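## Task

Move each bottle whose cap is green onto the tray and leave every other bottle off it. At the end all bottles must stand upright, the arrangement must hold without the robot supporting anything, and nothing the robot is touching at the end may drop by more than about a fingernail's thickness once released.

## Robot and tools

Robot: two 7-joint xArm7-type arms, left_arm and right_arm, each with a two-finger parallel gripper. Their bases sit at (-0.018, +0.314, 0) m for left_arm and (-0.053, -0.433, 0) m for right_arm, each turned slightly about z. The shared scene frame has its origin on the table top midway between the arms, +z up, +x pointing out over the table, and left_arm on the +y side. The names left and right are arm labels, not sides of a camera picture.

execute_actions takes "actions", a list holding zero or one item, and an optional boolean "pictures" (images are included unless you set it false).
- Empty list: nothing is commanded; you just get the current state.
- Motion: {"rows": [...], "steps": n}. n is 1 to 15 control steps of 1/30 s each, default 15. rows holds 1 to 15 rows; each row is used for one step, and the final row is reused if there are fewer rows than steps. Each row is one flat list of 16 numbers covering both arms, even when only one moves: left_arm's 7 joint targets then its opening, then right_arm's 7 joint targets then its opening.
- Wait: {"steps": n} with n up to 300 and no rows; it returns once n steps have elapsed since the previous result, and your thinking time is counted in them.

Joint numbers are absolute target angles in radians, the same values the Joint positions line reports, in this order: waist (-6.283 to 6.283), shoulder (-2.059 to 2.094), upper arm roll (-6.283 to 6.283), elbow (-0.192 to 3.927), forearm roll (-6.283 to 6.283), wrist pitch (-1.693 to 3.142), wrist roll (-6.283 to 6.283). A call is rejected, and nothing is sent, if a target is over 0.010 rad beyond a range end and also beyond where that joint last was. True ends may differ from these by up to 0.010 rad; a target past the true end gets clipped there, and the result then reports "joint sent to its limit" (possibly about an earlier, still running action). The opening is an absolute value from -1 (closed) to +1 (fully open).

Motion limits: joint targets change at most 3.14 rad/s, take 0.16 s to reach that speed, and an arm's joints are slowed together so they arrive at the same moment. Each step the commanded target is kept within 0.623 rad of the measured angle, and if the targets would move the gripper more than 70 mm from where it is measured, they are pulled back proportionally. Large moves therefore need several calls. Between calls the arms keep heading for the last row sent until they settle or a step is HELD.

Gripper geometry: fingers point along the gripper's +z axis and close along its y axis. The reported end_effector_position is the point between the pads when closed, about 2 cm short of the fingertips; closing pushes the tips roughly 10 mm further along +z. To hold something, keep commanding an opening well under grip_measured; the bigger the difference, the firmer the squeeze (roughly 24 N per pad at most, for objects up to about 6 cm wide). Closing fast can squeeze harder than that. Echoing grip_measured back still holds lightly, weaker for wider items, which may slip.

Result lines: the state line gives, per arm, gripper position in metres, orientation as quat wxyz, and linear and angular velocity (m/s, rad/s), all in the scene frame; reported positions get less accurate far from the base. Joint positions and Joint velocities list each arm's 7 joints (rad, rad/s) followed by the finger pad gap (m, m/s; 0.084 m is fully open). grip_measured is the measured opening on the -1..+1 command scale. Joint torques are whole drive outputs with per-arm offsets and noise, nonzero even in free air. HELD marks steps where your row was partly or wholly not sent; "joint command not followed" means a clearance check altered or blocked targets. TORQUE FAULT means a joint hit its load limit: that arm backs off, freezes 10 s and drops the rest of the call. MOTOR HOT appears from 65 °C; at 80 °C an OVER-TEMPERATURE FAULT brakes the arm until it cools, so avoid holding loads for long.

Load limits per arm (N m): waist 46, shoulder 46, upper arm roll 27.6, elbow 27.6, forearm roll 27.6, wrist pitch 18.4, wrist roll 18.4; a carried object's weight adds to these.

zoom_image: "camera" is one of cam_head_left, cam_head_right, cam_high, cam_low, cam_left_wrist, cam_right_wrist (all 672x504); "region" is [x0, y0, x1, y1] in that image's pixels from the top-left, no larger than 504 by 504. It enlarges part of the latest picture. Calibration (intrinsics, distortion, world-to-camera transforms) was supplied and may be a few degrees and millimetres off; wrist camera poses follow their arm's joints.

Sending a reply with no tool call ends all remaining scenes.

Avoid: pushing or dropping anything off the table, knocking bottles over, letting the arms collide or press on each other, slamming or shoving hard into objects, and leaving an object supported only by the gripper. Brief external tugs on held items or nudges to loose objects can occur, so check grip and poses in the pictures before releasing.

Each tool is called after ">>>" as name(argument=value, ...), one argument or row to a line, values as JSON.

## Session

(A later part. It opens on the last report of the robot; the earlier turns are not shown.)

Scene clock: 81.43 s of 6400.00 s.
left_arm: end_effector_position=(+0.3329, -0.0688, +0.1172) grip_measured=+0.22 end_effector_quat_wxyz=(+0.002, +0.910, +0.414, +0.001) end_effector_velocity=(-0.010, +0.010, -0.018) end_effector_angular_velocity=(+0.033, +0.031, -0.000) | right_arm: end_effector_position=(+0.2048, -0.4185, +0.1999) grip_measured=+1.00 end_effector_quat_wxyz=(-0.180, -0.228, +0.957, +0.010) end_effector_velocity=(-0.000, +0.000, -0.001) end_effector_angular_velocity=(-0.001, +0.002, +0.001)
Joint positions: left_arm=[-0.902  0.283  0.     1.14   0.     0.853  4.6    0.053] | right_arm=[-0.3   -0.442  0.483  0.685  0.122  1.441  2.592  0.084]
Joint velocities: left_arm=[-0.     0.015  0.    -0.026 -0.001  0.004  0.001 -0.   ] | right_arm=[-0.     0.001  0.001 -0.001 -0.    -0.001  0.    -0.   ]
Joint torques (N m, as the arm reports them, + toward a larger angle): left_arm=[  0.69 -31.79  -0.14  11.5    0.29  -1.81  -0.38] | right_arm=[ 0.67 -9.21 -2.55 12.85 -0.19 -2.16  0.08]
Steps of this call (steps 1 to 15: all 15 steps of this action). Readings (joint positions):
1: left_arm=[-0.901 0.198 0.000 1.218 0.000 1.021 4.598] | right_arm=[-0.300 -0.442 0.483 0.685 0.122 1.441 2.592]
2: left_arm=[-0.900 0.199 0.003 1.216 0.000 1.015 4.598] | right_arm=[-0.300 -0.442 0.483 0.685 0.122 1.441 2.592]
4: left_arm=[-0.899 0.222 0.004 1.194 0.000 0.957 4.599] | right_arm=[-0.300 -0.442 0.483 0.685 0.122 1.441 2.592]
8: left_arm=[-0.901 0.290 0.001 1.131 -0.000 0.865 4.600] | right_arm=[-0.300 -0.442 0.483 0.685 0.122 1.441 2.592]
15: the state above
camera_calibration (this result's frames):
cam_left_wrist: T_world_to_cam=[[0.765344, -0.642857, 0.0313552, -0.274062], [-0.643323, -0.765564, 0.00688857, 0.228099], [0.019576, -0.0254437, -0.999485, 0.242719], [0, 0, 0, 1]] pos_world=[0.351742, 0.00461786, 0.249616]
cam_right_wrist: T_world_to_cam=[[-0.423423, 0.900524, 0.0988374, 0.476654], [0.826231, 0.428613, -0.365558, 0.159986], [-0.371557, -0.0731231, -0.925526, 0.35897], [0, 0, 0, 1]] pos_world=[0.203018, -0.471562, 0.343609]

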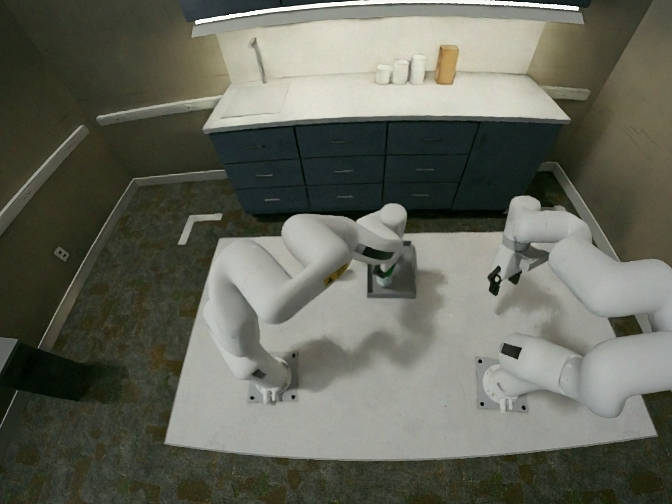

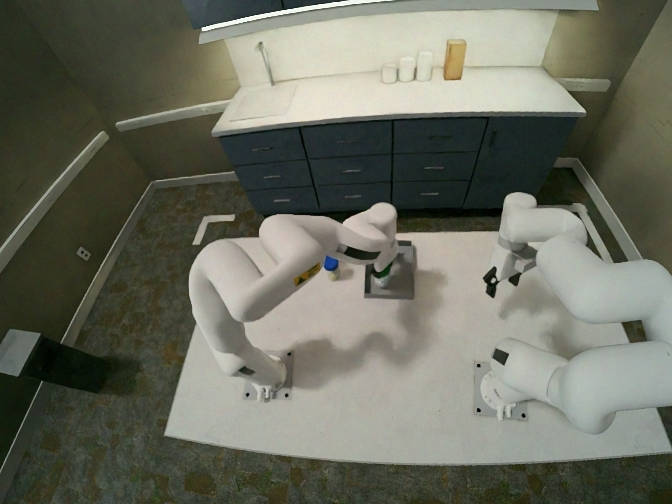

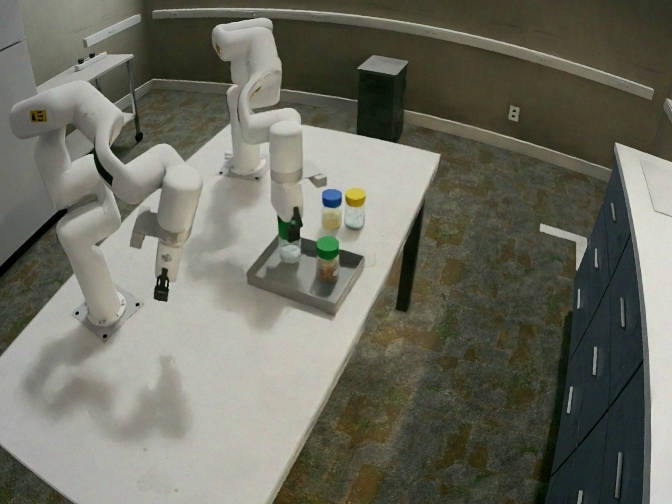

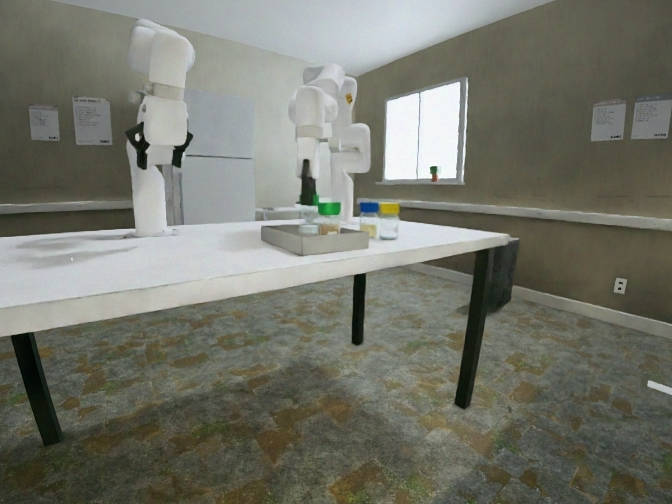

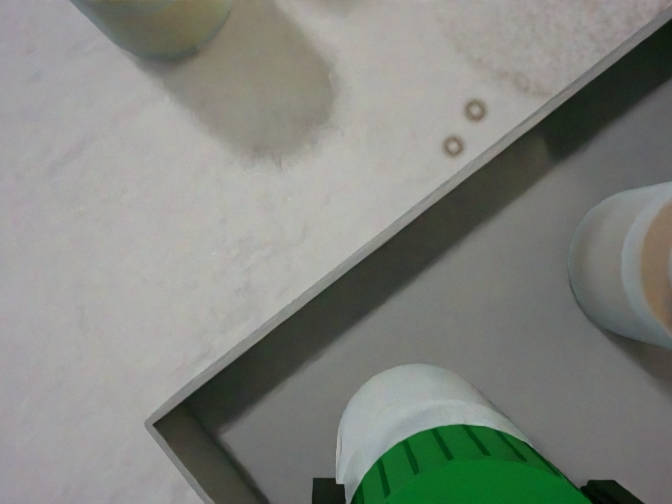

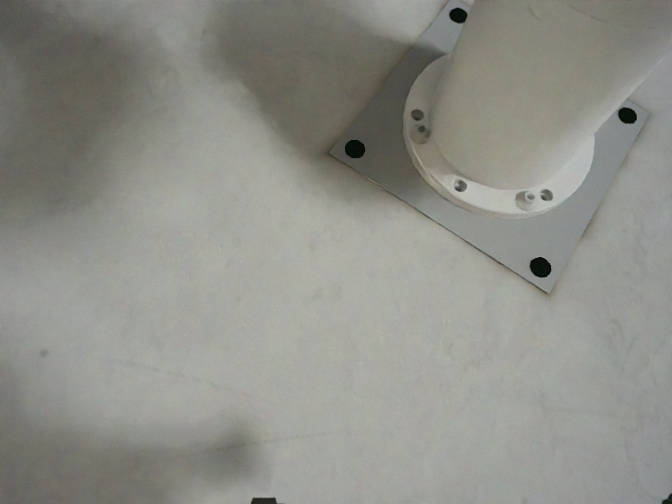

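>>> execute_actions(
  actions=[
    {"rows":[[-0.902,0.29,0,1.135,0,0.845,4.6,-0.3,-0.3,-0.442,0.483,0.685,0.122,1.441,2.592,1],[-0.902,0.295,0,1.133,0,0.838,4.6,-0.3,-0.3,-0.442,0.483,0.685,0.122,1.441,2.592,1],[-0.902,0.3,0,1.13,0,0.83,4.6,-0.3,-0.3,-0.442,0.483,0.685,0.122,1.441,2.592,1],[-0.902,0.304,0,1.128,0,0.824,4.6,-0.3,-0.3,-0.442,0.483,0.685,0.122,1.441,2.592,1],[-0.902,0.307,0,1.126,0,0.819,4.6,-0.3,-0.3,-0.442,0.483,0.685,0.122,1.441,2.592,1],[-0.902,0.31,0,1.125,0,0.815,4.6,-0.3,-0.3,-0.442,0.483,0.685,0.122,1.441,2.592,1]],"steps":12},
  ],
  pictures=false,
)

>>> execute_actions(
  actions=[
    {"rows":[[-0.902,0.31,0,1.125,0,0.815,4.6,0.75,-0.3,-0.442,0.483,0.685,0.122,1.441,2.592,1]],"steps":10},
  ],
  pictures=false,
)

>>> execute_actions(
  actions=[
    {"rows":[[-0.902,0.198,0,1.22,0,1.022,4.6,0.75,-0.3,-0.442,0.483,0.685,0.122,1.441,2.592,1]]},
  ],
)

Scene clock: 91.87 s of 6400.00 s.
left_arm: end_effector_position=(+0.3318, -0.0681, +0.1002) grip_measured=+0.22 end_effector_quat_wxyz=(+0.000, +0.910, +0.414, +0.000) end_effector_velocity=(+0.001, +0.000, +0.001) end_effector_angular_velocity=(-0.002, -0.002, +0.002) | right_arm: end_effector_position=(+0.2048, -0.4185, +0.1999) grip_measured=+1.00 end_effector_quat_wxyz=(-0.180, -0.228, +0.957, +0.010) end_effector_velocity=(-0.001, -0.001, -0.000) end_effector_angular_velocity=(-0.001, +0.004, -0.001)
Joint positions: left_arm=[-0.902  0.31  -0.     1.125 -0.     0.815  4.6    0.053] | right_arm=[-0.3   -0.442  0.483  0.685  0.122  1.441  2.592  0.084]
Joint velocities: left_arm=[ 0.001 -0.002  0.001 -0.001 -0.001 -0.002 -0.    -0.   ] | right_arm=[-0.001  0.    -0.    -0.001 -0.001  0.003  0.    -0.   ]
Joint torques (N m, as the arm reports them, + toward a larger angle): left_arm=[  0.92 -31.78   0.06  10.86   0.26  -1.81  -0.25] | right_arm=[ 0.33 -9.07 -2.55 12.55 -0.55 -2.29 -0.12]
Steps of this call (steps 1 to 15: the robot went on to your last target; steps 16 to 90: nothing new was sent; then 7.03 s passed at rest; steps 91 to 102: all 12 steps of this action). Readings (joint positions):
91: left_arm=[-0.902 0.285 -0.000 1.138 -0.000 0.853 4.600] | right_arm=[-0.300 -0.442 0.483 0.685 0.122 1.441 2.592]
92: left_arm=[-0.902 0.286 -0.000 1.137 0.000 0.850 4.600] | right_arm=[-0.300 -0.442 0.483 0.685 0.122 1.441 2.592]
94: left_arm=[-0.902 0.293 -0.000 1.134 0.000 0.839 4.600] | right_arm=[-0.300 -0.442 0.483 0.685 0.122 1.441 2.592]
98: left_arm=[-0.902 0.309 0.000 1.125 -0.000 0.819 4.600] | right_arm=[-0.300 -0.442 0.483 0.685 0.122 1.441 2.592]
102: the state above

Scene clock: 92.20 s of 6400.00 s.
left_arm: end_effector_position=(+0.3319, -0.0680, +0.1001) grip_measured=+0.75 end_effector_quat_wxyz=(+0.000, +0.910, +0.414, +0.000) end_effector_velocity=(-0.001, -0.000, -0.001) end_effector_angular_velocity=(+0.002, +0.002, -0.001) | right_arm: end_effector_position=(+0.2048, -0.4185, +0.1999) grip_measured=+1.00 end_effector_quat_wxyz=(-0.180, -0.228, +0.957, +0.010) end_effector_velocity=(-0.000, -0.000, +0.000) end_effector_angular_velocity=(-0.001, +0.002, -0.000)
Joint positions: left_arm=[-0.902  0.31   0.     1.125  0.     0.815  4.6    0.075] | right_arm=[-0.3   -0.442  0.483  0.685  0.122  1.441  2.592  0.084]
Joint velocities: left_arm=[-0.     0.002 -0.001 -0.001 -0.001 -0.     0.     0.   ] | right_arm=[-0.    -0.     0.001  0.    -0.     0.002  0.     0.   ]
Joint torques (N m, as the arm reports them, + toward a larger angle): left_arm=[  0.83 -31.76  -0.07  10.75   0.37  -1.67  -0.35] | right_arm=[ 0.43 -9.02 -2.57 12.95 -0.25 -2.07 -0.16]
Steps of this call (steps 1 to 10: all 10 steps of this action). Readings (joint positions):
1: left_arm=[-0.902 0.310 -0.000 1.125 -0.000 0.815 4.600] | right_arm=[-0.300 -0.442 0.483 0.685 0.122 1.441 2.592]
2: left_arm=[-0.902 0.310 -0.000 1.125 -0.000 0.815 4.600] | right_arm=[-0.300 -0.442 0.483 0.685 0.122 1.441 2.592]
4: left_arm=[-0.902 0.310 0.000 1.125 0.000 0.815 4.600] | right_arm=[-0.300 -0.442 0.483 0.685 0.122 1.441 2.592]
8: left_arm=[-0.902 0.310 0.000 1.125 0.000 0.815 4.600] | right_arm=[-0.300 -0.442 0.483 0.685 0.122 1.441 2.592]
10: the state above

Scene clock: 92.70 s of 6400.00 s.
left_arm: end_effector_position=(+0.3309, -0.0668, +0.1772) grip_measured=+0.75 end_effector_quat_wxyz=(-0.003, +0.910, +0.414, -0.001) end_effector_velocity=(+0.007, -0.007, +0.015) end_effector_angular_velocity=(-0.026, -0.024, +0.001) | right_arm: end_effector_position=(+0.2048, -0.4185, +0.1999) grip_measured=+1.00 end_effector_quat_wxyz=(-0.180, -0.228, +0.957, +0.010) end_effector_velocity=(-0.001, +0.000, -0.001) end_effector_angular_velocity=(-0.000, +0.002, +0.001)
Joint positions: left_arm=[-0.902  0.201  0.     1.217 -0.     1.022  4.6    0.075] | right_arm=[-0.3   -0.442  0.483  0.685  0.122  1.441  2.592  0.084]
Joint velocities: left_arm=[-0.    -0.011  0.002  0.023 -0.    -0.001 -0.     0.   ] | right_arm=[ 0.     0.     0.001 -0.002 -0.    -0.    -0.     0.   ]
Joint torques (N m, as the arm reports them, + toward a larger angle): left_arm=[  0.52 -30.74  -0.03  11.94   0.2   -1.73  -0.29] | right_arm=[ 0.76 -9.28 -2.1  12.7  -0.38 -1.99  0.07]
Steps of this call (steps 1 to 15: all 15 steps of this action). Readings (joint positions):
1: left_arm=[-0.902 0.310 0.000 1.125 0.000 0.815 4.600] | right_arm=[-0.300 -0.442 0.483 0.685 0.122 1.441 2.592]
2: left_arm=[-0.902 0.308 0.000 1.127 0.000 0.822 4.600] | right_arm=[-0.300 -0.442 0.483 0.685 0.122 1.441 2.592]
4: left_arm=[-0.902 0.283 0.000 1.147 -0.000 0.881 4.600] | right_arm=[-0.300 -0.442 0.483 0.685 0.122 1.441 2.592]
8: left_arm=[-0.902 0.197 -0.000 1.223 0.000 1.004 4.600] | right_arm=[-0.300 -0.442 0.483 0.685 0.122 1.441 2.592]
15: the state above
camera_calibration (this result's frames):
cam_left_wrist: T_world_to_cam=[[0.765428, -0.643202, 0.0202887, -0.271163], [-0.64341, -0.765502, 0.00549375, 0.228244], [0.0119975, -0.017259, -0.999779, 0.305849], [0, 0, 0, 1]] pos_world=[0.35074, 0.00558746, 0.310029]
cam_right_wrist: T_world_to_cam=[[-0.423423, 0.900524, 0.0988374, 0.476654], [0.826232, 0.428613, -0.365558, 0.159986], [-0.371557, -0.073123, -0.925526, 0.35897], [0, 0, 0, 1]] pos_world=[0.203018, -0.471562, 0.343609]

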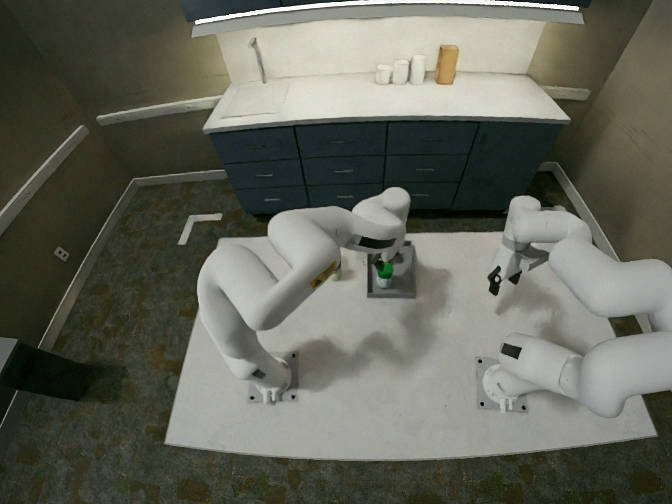

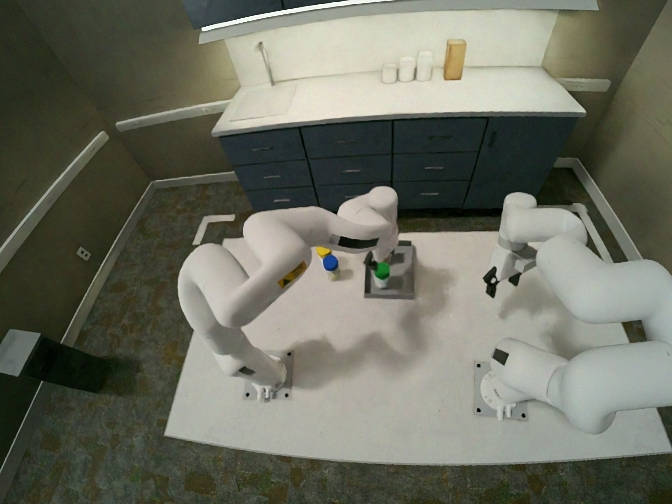

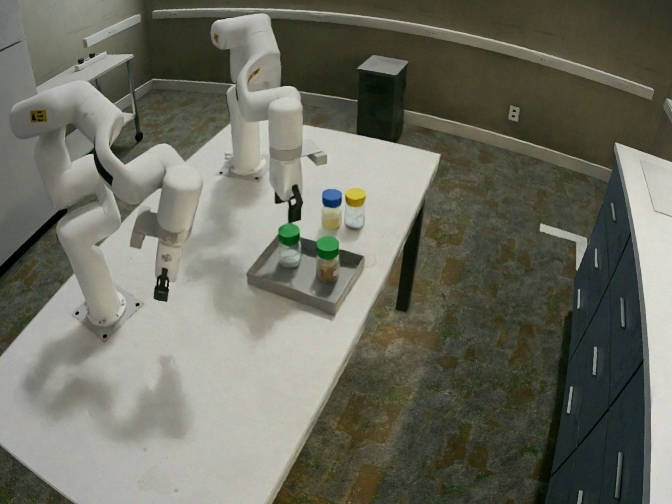

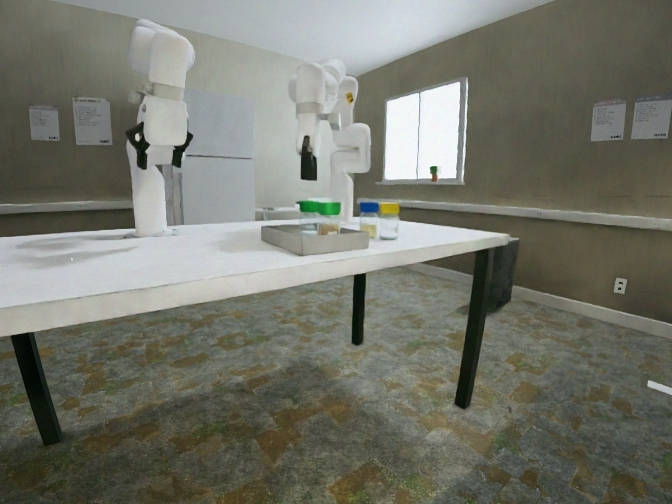

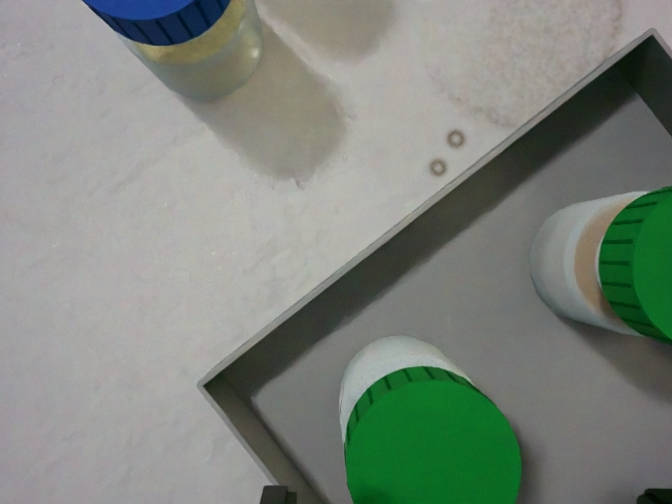

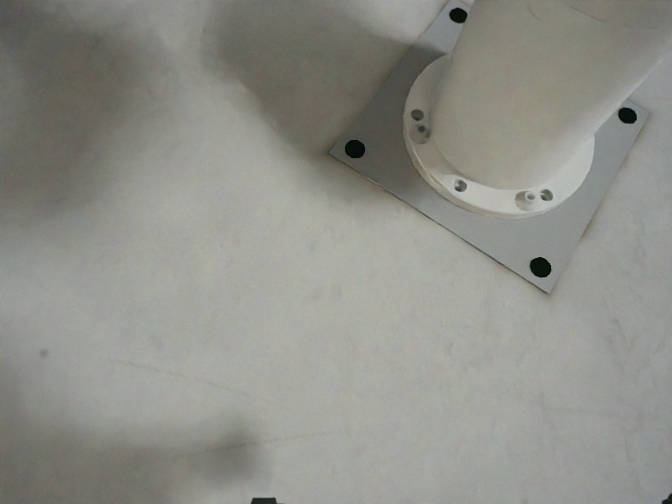

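>>> finished_scene(
  scene=1,
)

The scene is finished: the task was done.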